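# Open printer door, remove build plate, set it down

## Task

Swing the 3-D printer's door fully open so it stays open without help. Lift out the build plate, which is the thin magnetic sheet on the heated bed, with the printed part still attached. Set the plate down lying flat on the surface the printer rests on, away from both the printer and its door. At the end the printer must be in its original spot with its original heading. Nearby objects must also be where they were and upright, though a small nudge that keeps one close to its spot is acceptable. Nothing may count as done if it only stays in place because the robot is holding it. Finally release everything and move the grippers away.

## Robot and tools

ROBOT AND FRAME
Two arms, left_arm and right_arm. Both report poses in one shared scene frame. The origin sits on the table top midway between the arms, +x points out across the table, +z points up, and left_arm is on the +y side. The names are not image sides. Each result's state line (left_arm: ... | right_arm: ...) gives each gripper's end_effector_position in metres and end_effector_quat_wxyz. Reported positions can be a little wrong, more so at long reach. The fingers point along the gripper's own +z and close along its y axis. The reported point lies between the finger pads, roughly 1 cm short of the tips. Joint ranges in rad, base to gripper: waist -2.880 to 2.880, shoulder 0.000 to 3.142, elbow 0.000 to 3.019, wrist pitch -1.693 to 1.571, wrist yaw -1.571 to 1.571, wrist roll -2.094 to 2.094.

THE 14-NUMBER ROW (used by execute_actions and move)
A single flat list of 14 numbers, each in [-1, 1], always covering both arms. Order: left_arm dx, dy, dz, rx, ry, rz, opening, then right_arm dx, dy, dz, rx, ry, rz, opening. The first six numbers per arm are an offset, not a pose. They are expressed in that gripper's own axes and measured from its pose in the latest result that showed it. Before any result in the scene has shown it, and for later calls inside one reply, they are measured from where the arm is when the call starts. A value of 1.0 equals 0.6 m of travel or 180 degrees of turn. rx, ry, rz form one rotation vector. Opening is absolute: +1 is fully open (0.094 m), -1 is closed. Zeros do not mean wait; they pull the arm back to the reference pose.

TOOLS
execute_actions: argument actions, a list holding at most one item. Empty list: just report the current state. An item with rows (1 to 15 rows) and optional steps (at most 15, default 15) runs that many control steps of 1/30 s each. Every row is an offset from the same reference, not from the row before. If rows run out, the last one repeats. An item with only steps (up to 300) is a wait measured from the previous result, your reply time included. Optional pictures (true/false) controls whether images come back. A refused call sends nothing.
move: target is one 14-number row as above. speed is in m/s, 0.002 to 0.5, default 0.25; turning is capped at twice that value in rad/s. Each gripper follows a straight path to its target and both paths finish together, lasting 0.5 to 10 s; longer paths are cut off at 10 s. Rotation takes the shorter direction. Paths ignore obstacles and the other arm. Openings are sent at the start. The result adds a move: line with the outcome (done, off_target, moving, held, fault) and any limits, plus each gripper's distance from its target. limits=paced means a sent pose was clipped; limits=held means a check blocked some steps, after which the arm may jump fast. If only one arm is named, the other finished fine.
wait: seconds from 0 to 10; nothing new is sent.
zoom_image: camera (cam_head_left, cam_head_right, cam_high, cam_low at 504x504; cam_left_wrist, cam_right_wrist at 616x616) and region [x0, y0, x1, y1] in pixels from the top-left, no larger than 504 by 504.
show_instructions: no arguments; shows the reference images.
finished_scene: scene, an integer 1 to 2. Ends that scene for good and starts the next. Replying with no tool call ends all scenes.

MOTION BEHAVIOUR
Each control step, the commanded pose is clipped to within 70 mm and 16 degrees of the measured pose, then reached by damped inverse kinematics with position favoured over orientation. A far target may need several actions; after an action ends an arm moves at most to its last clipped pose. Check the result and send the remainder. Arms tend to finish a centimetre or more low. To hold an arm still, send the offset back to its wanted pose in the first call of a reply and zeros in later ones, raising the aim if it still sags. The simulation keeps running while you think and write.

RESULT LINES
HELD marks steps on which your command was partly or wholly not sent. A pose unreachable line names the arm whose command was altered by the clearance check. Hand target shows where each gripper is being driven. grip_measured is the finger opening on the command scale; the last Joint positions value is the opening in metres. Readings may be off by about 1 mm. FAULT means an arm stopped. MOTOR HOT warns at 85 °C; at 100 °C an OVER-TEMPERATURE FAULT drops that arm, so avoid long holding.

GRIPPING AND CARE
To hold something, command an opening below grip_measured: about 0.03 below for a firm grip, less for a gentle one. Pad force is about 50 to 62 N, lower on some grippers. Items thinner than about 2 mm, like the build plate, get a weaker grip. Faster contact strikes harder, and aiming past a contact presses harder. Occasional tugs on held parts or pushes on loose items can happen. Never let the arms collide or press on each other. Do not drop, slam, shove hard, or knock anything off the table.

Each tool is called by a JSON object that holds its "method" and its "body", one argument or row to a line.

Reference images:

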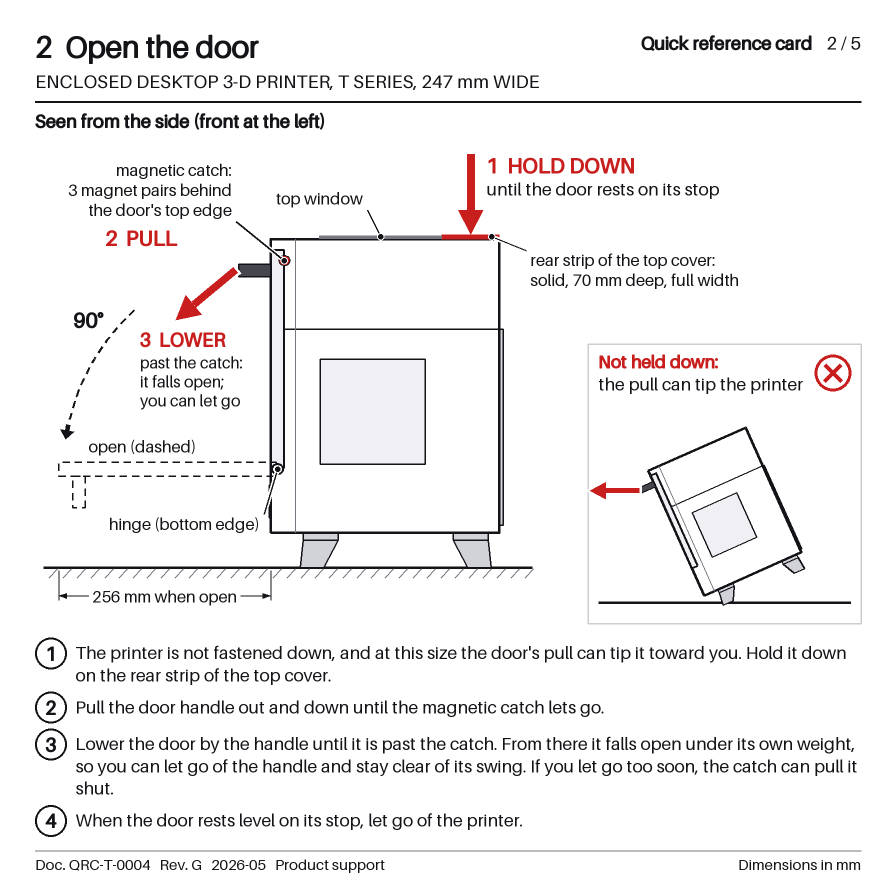

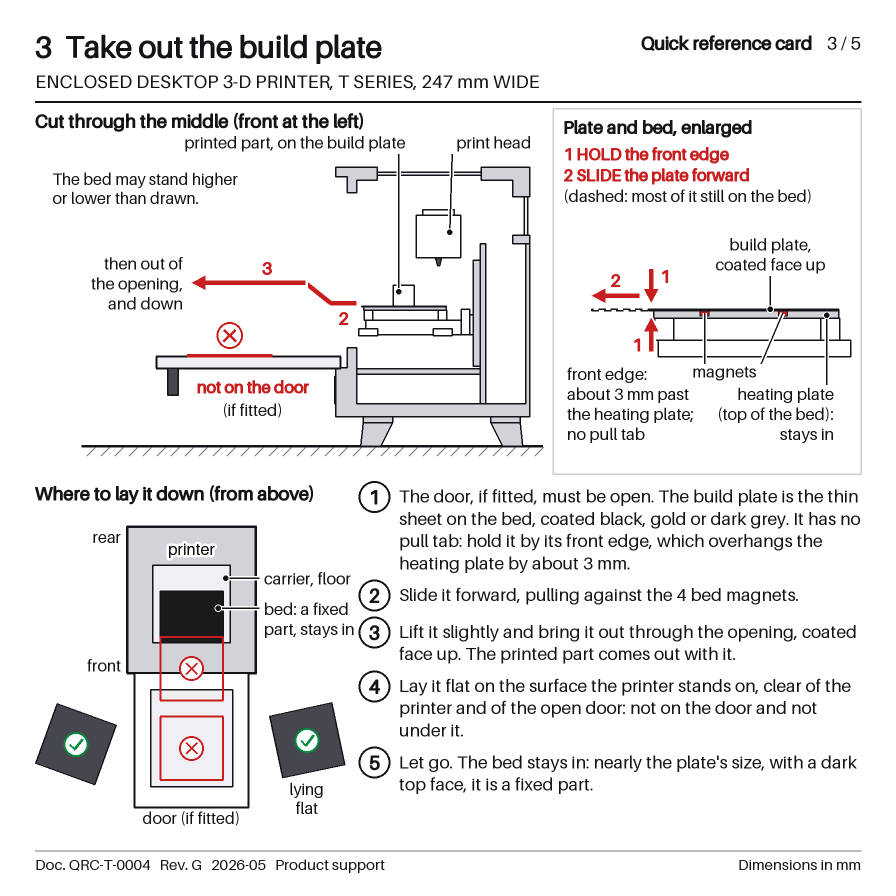

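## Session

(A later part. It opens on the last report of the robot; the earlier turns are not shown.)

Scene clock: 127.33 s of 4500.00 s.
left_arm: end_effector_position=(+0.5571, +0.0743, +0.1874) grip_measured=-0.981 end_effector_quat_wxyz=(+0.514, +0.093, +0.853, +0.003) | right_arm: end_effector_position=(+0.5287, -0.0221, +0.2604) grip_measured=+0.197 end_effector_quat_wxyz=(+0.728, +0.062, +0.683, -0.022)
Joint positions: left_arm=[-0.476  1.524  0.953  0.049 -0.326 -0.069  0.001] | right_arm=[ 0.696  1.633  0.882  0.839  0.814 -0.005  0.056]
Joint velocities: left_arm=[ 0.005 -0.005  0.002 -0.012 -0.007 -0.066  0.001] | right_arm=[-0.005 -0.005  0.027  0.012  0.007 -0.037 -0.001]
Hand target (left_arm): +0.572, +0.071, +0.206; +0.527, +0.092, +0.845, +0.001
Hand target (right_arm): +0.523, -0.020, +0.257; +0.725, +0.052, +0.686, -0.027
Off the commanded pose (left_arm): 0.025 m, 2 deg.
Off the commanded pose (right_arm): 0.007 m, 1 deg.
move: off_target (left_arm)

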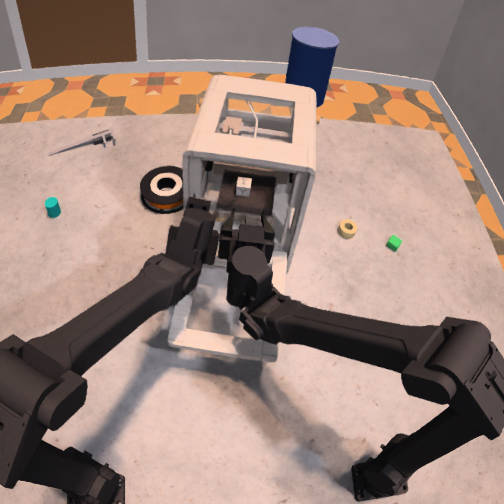

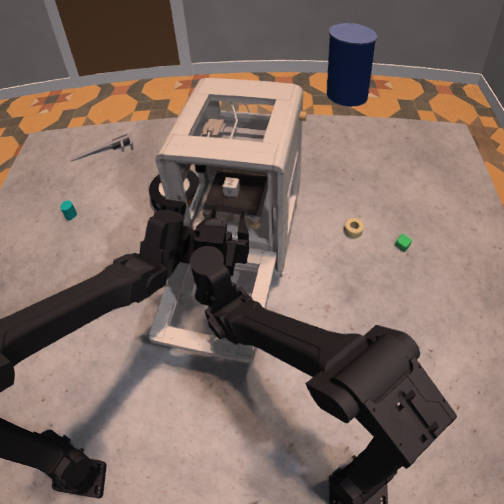

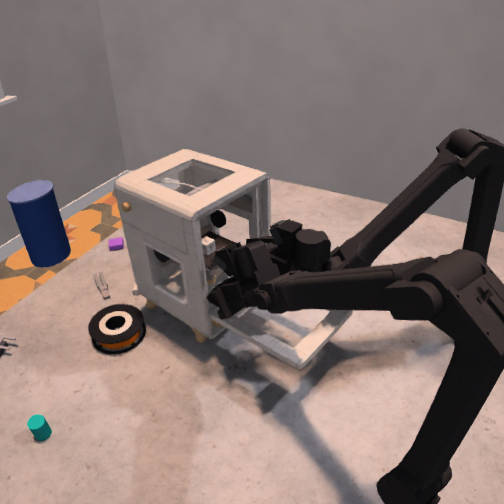

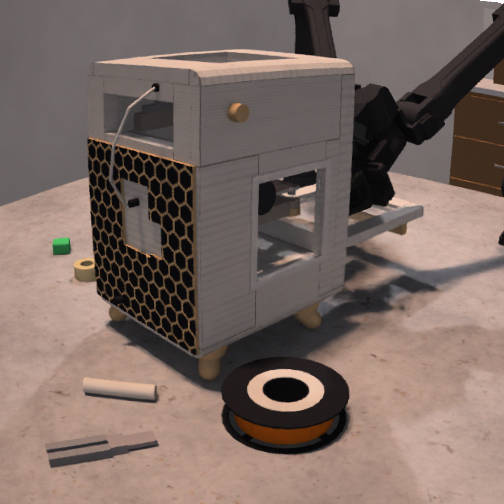

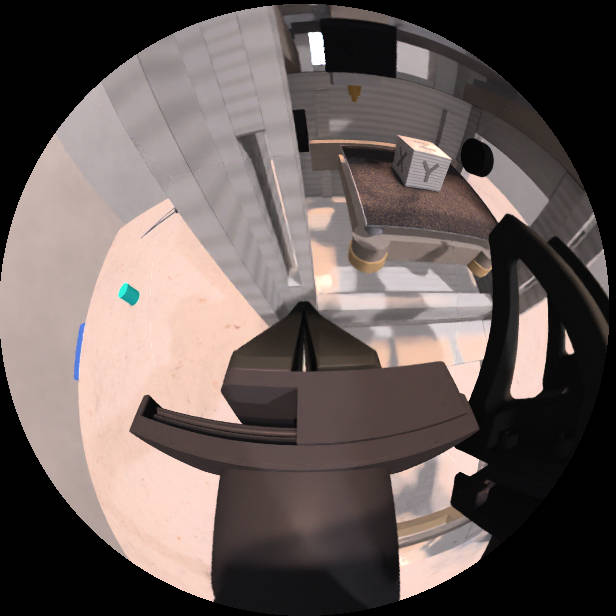

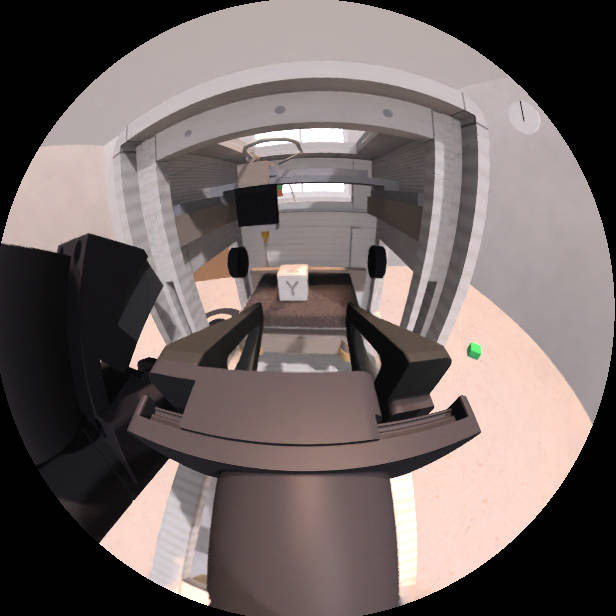

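{"method": "move", "body": {
  "target": [-0.04,0,0.01,0,-0.01,0,-1, 0.0,0.015,0.15,0,0,0,0.2],
  "speed": 0.08
}}

Scene clock: 129.27 s of 4500.00 s.
left_arm: end_effector_position=(+0.5571, +0.0741, +0.1874) grip_measured=-0.981 end_effector_quat_wxyz=(+0.514, +0.094, +0.853, +0.003) | right_arm: end_effector_position=(+0.6039, -0.0278, +0.2506) grip_measured=+0.197 end_effector_quat_wxyz=(+0.721, +0.049, +0.691, -0.031)
Joint positions: left_arm=[-0.476  1.524  0.953  0.049 -0.325 -0.066  0.001] | right_arm=[ 0.594  1.76   1.046  0.768  0.708 -0.007  0.056]
Joint velocities: left_arm=[-0.005 -0.005  0.002 -0.012 -0.022 -0.007  0.001] | right_arm=[ 0.005 -0.005 -0.002  0.002 -0.066 -0.022 -0.001]
Hand target (left_arm): +0.572, +0.070, +0.206; +0.527, +0.093, +0.845, +0.001
Hand target (right_arm): +0.618, -0.024, +0.265; +0.729, +0.060, +0.682, -0.023
Off the commanded pose (left_arm): 0.025 m, 2 deg.
Off the commanded pose (right_arm): 0.022 m, 2 deg.
move: off_target (left_arm, right_arm)

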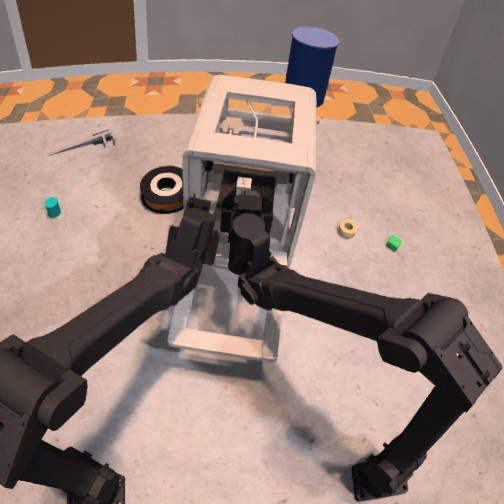

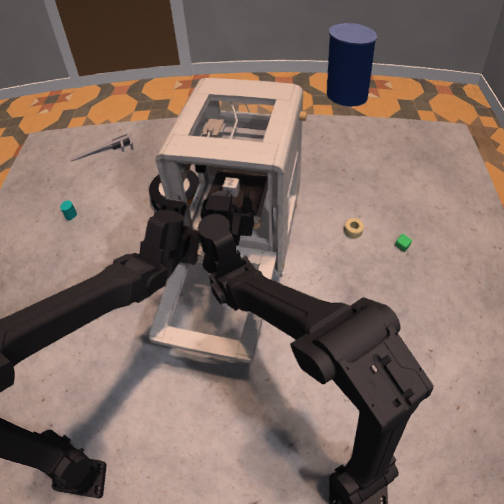

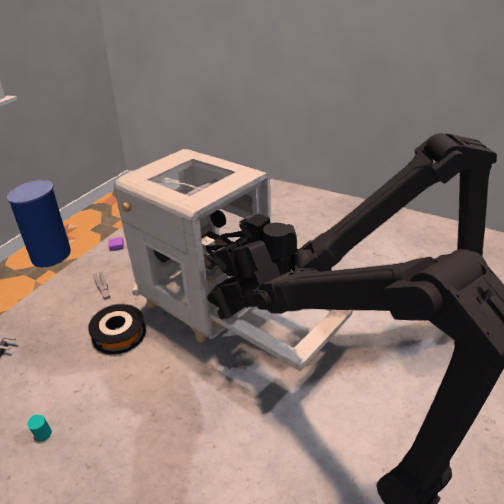

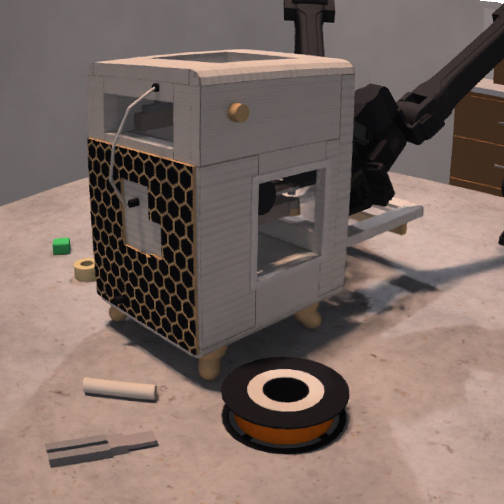

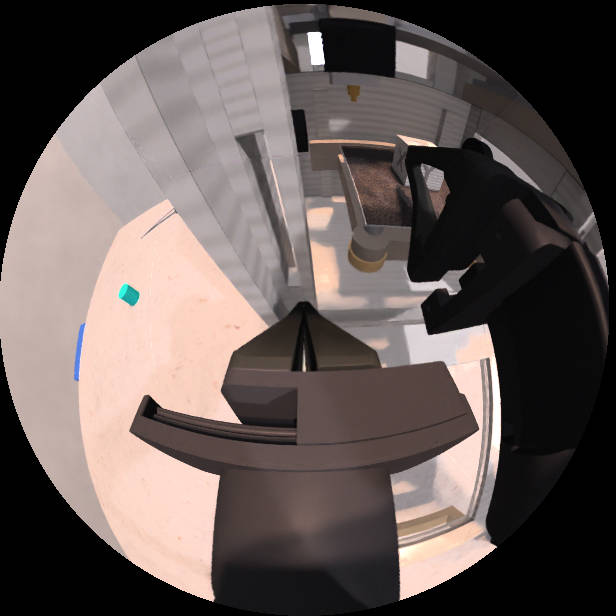

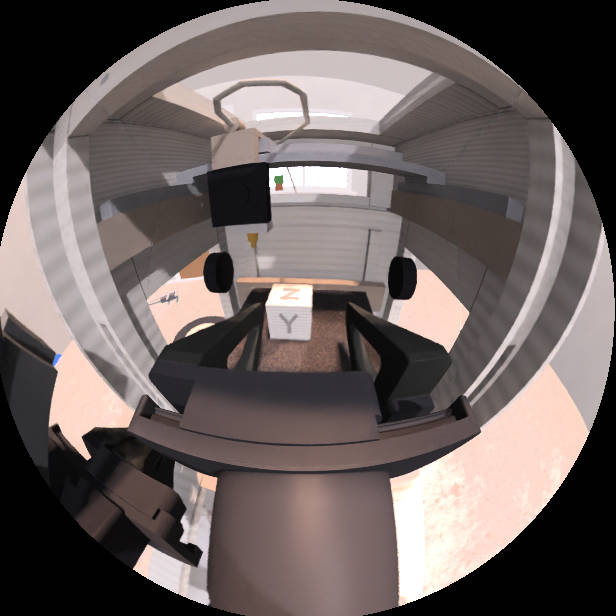

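{"method": "move", "body": {
  "target": [-0.04,0,0.01,0,-0.01,0,-1, 0.0,0.035,0.07,0,0,0,0.2],
  "speed": 0.05
}}

Scene clock: 130.87 s of 4500.00 s.
left_arm: end_effector_position=(+0.5570, +0.0739, +0.1874) grip_measured=-0.981 end_effector_quat_wxyz=(+0.514, +0.096, +0.853, +0.003) | right_arm: end_effector_position=(+0.6330, -0.0121, +0.2603) grip_measured=+0.197 end_effector_quat_wxyz=(+0.725, +0.048, +0.686, -0.026)
Joint positions: left_arm=[-0.476  1.524  0.953  0.049 -0.324 -0.064  0.001] | right_arm=[ 0.586  1.816  1.152  0.733  0.691 -0.01   0.056]
Joint velocities: left_arm=[-0.015  0.015 -0.022  0.002 -0.051 -0.007 -0.   ] | right_arm=[ 0.005 -0.005 -0.002  0.007  0.037  0.037 -0.   ]
Hand target (left_arm): +0.572, +0.070, +0.206; +0.527, +0.094, +0.845, +0.001
Hand target (right_arm): +0.647, -0.012, +0.252; +0.721, +0.049, +0.690, -0.031
Off the commanded pose (left_arm): 0.025 m, 2 deg.
Off the commanded pose (right_arm): 0.017 m, 1 deg.
move: off_target (left_arm, right_arm)

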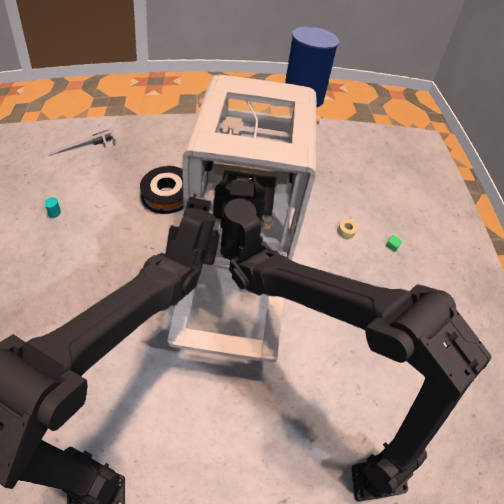

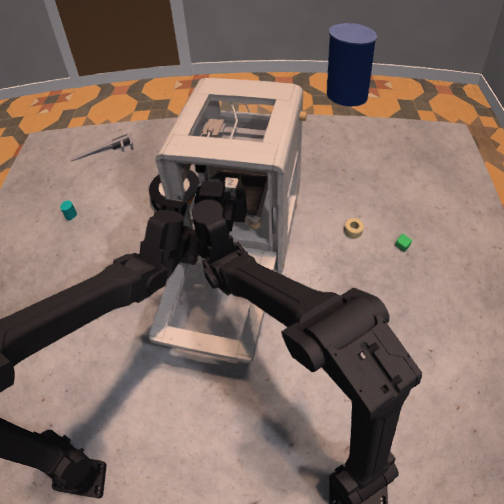

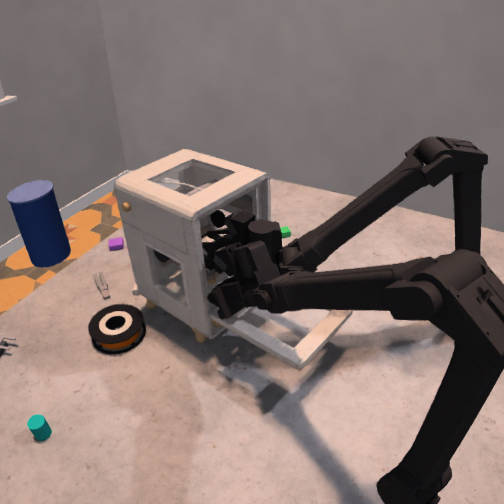

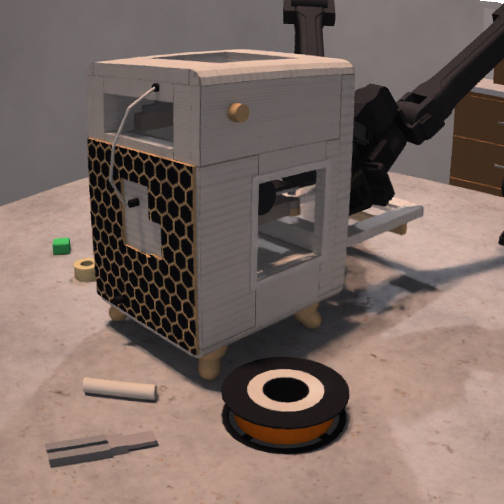

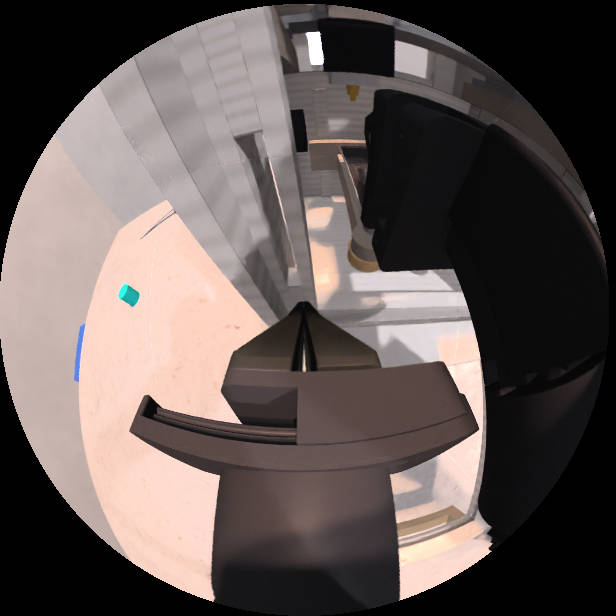

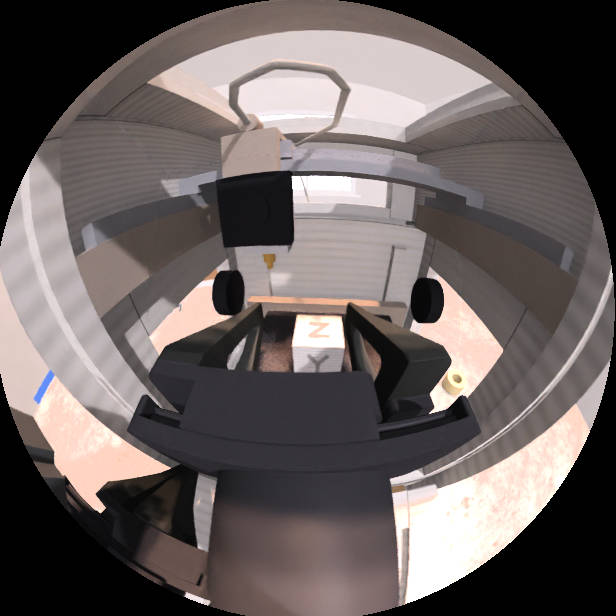

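Lower 2 cm, shift right.

{"method": "move", "body": {
  "target": [-0.04,0,0.01,0,-0.01,0,-1, 0.035,-0.012,0.01,0,0,0,0.2],
  "speed": 0.04
}}

{"method": "move", "body": {
  "target": [-0.04,0,0.01,0,-0.01,0,-1, 0,0,0,0,0,0,-0.5]
}}

Scene clock: 132.60 s of 4500.00 s.
left_arm: end_effector_position=(+0.5570, +0.0738, +0.1873) grip_measured=-0.981 end_effector_quat_wxyz=(+0.513, +0.097, +0.853, +0.003) | right_arm: end_effector_position=(+0.6351, -0.0132, +0.2633) grip_measured=+0.197 end_effector_quat_wxyz=(+0.734, +0.052, +0.677, -0.017)
Joint positions: left_arm=[-0.476  1.524  0.953  0.049 -0.323 -0.062  0.001] | right_arm=[ 0.58   1.823  1.152  0.772  0.677 -0.01   0.056]
Joint velocities: left_arm=[ 0.005 -0.005 -0.002 -0.002  0.022 -0.037 -0.   ] | right_arm=[ 0.015 -0.005 -0.007 -0.012 -0.022 -0.037 -0.   ]
Hand target (left_arm): +0.572, +0.070, +0.206; +0.527, +0.095, +0.844, +0.002
Hand target (right_arm): +0.639, -0.020, +0.240; +0.725, +0.048, +0.686, -0.026
Off the commanded pose (left_arm): 0.025 m, 2 deg.
Off the commanded pose (right_arm): 0.025 m, 2 deg.
move: off_target (left_arm, right_arm)

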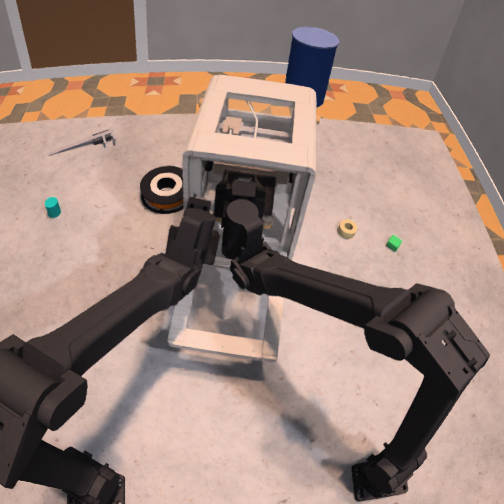

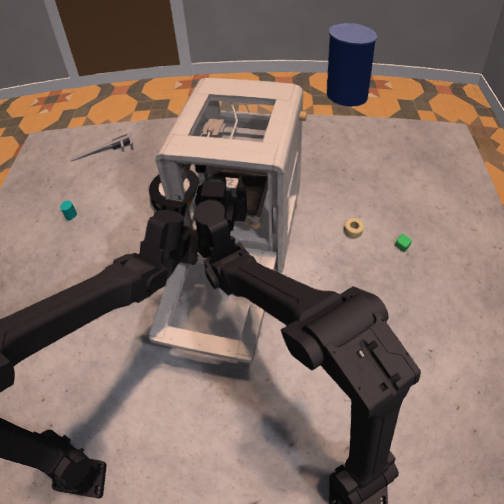

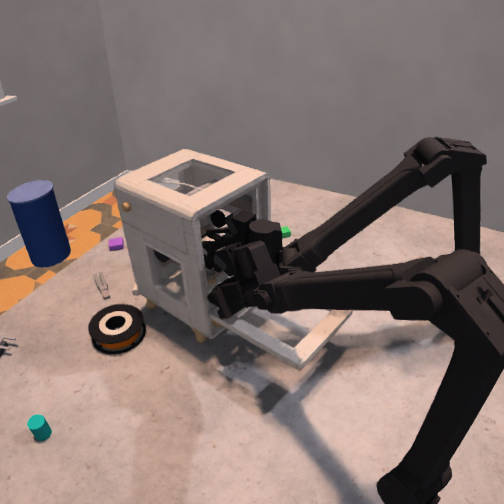

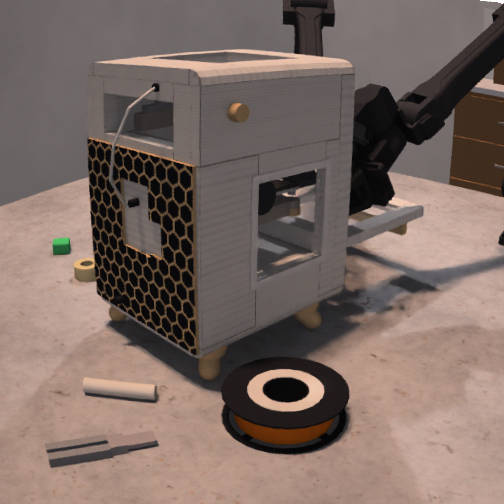

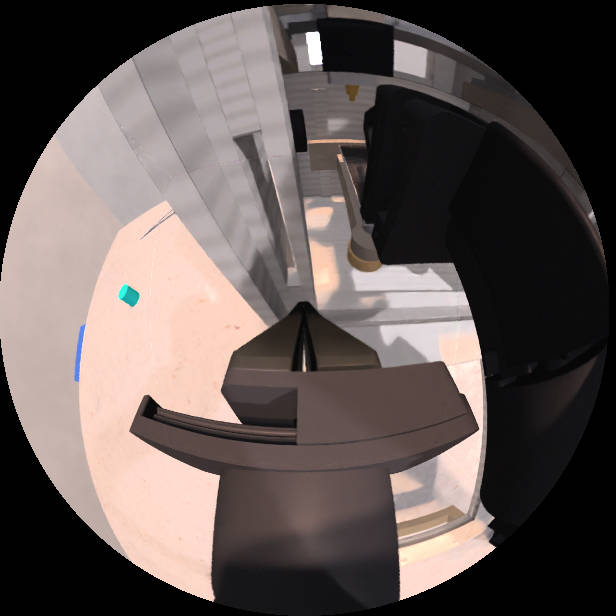

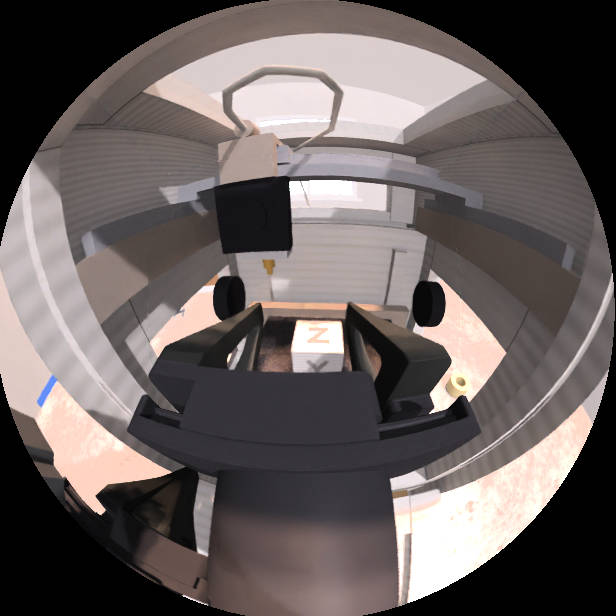

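Scene clock: 133.30 s of 4500.00 s.
left_arm: end_effector_position=(+0.5570, +0.0736, +0.1873) grip_measured=-0.981 end_effector_quat_wxyz=(+0.513, +0.098, +0.853, +0.003) | right_arm: end_effector_position=(+0.6354, -0.0147, +0.2638) grip_measured=-0.390 end_effector_quat_wxyz=(+0.734, +0.053, +0.677, -0.019)
Joint positions: left_arm=[-0.476  1.524  0.953  0.049 -0.322 -0.06   0.001] | right_arm=[ 0.578  1.823  1.152  0.772  0.68  -0.011  0.029]
Joint velocities: left_arm=[-0.005 -0.015 -0.017  0.017  0.051 -0.066 -0.001] | right_arm=[ 0.015  0.005  0.027  0.002 -0.037 -0.007 -0.002]
Hand target (left_arm): +0.572, +0.070, +0.206; +0.527, +0.097, +0.844, +0.002
Hand target (right_arm): +0.635, -0.013, +0.263; +0.734, +0.051, +0.677, -0.017
Off the commanded pose (left_arm): 0.025 m, 2 deg.
Off the commanded pose (right_arm): 0.002 m, 0 deg.
move: off_target (left_arm)

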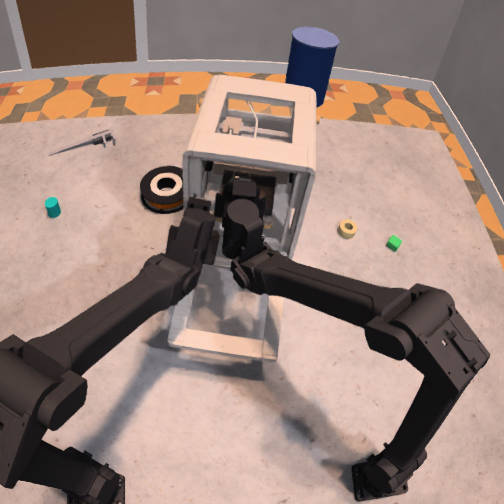

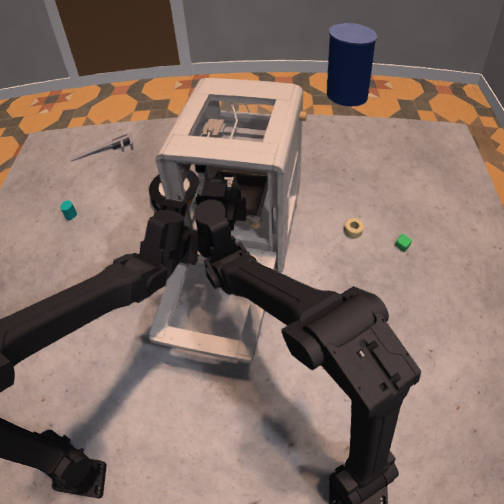

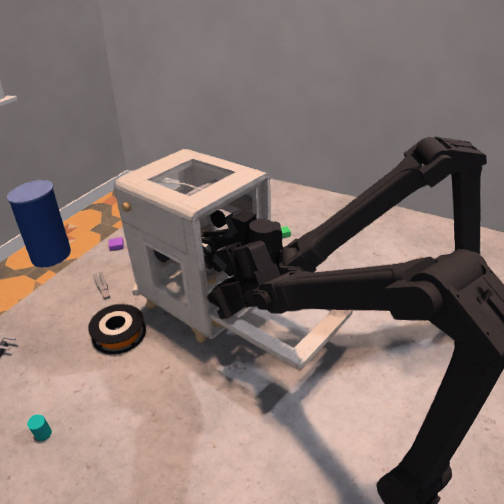

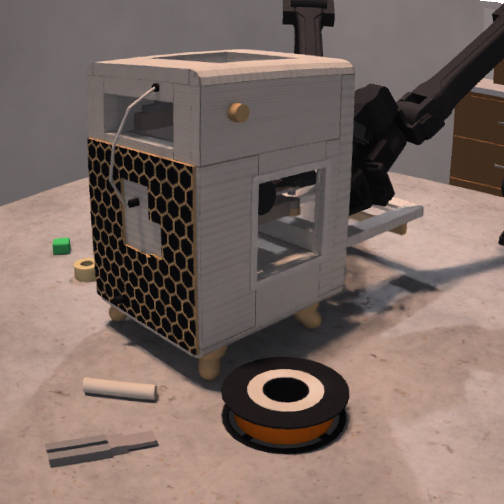

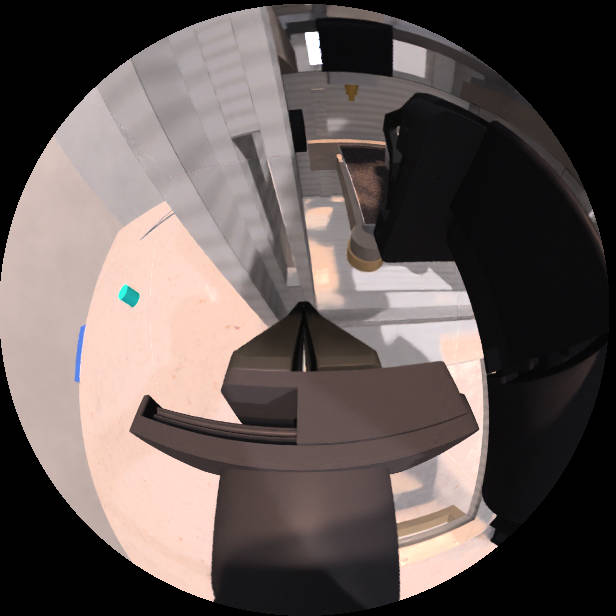

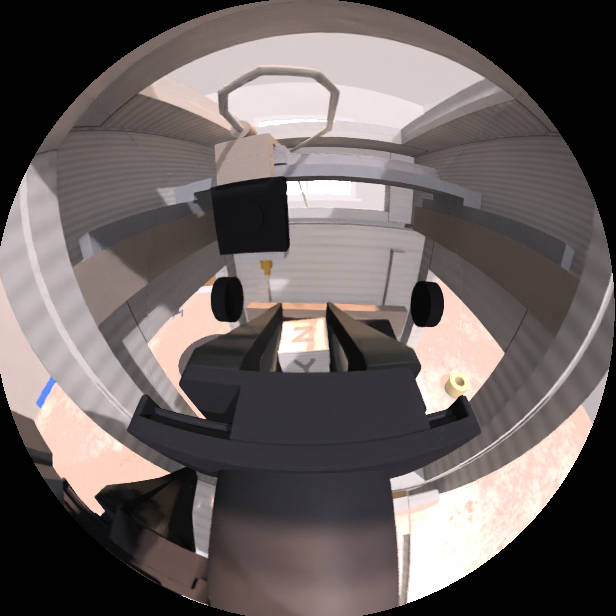

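Gripped; it shifted. Pull.

{"method": "move", "body": {
  "target": [-0.04,0,0.01,0,-0.01,0,-1, 0,0,-0.08,0,0,0,-0.44],
  "speed": 0.03
}}

Scene clock: 135.50 s of 4500.00 s.
left_arm: end_effector_position=(+0.5569, +0.0734, +0.1873) grip_measured=-0.981 end_effector_quat_wxyz=(+0.513, +0.099, +0.852, +0.003) | right_arm: end_effector_position=(+0.5946, -0.0140, +0.2629) grip_measured=-0.390 end_effector_quat_wxyz=(+0.733, +0.058, +0.677, -0.020)
Joint positions: left_arm=[-0.476  1.524  0.953  0.049 -0.321 -0.058  0.001] | right_arm=[ 0.625  1.756  1.05   0.81   0.735 -0.011  0.029]
Joint velocities: left_arm=[ 0.005 -0.015  0.002 -0.002  0.037 -0.037  0.   ] | right_arm=[-0.015 -0.005 -0.007 -0.002 -0.022 -0.051  0.   ]
Hand target (left_arm): +0.572, +0.070, +0.206; +0.527, +0.098, +0.844, +0.002
Hand target (right_arm): +0.588, -0.010, +0.261; +0.734, +0.054, +0.677, -0.018
Off the commanded pose (left_arm): 0.025 m, 2 deg.
Off the commanded pose (right_arm): 0.008 m, 1 deg.
move: off_target (left_arm)

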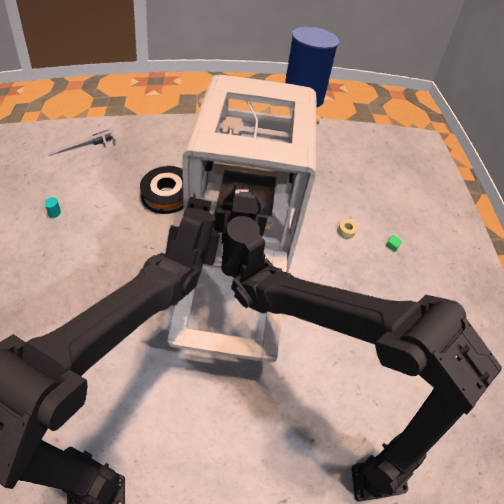

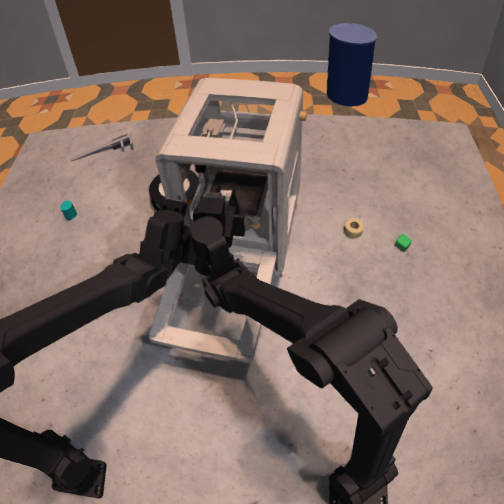

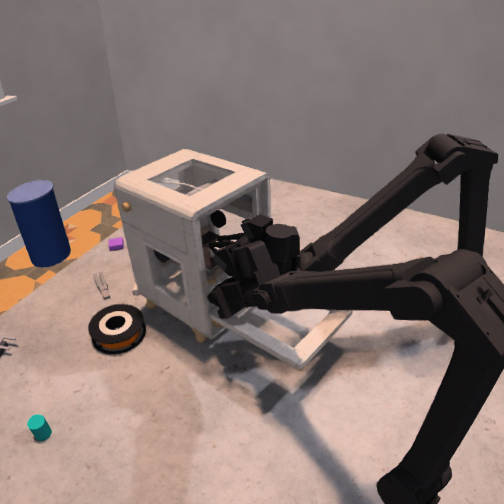

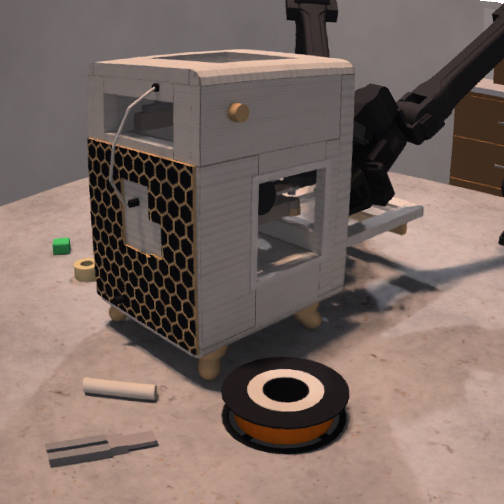

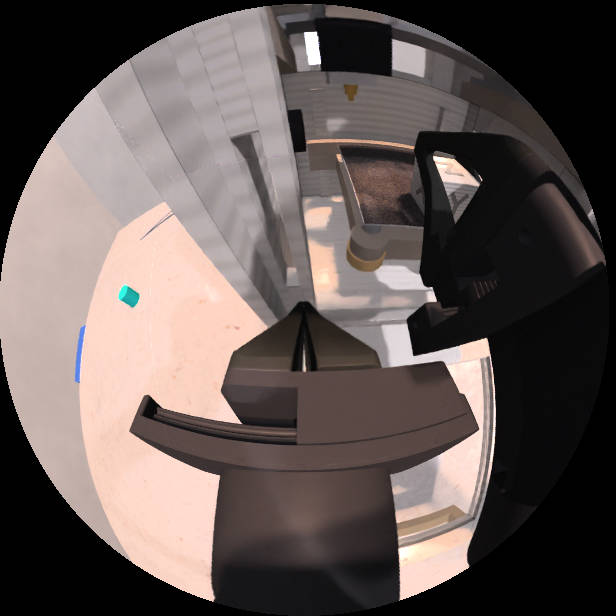

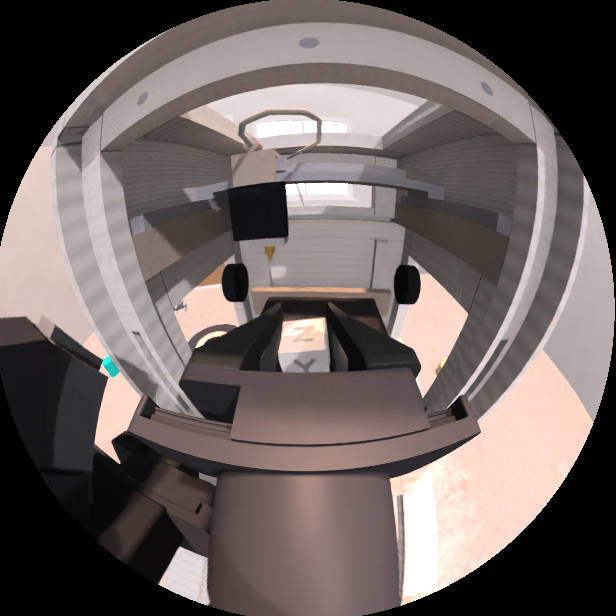

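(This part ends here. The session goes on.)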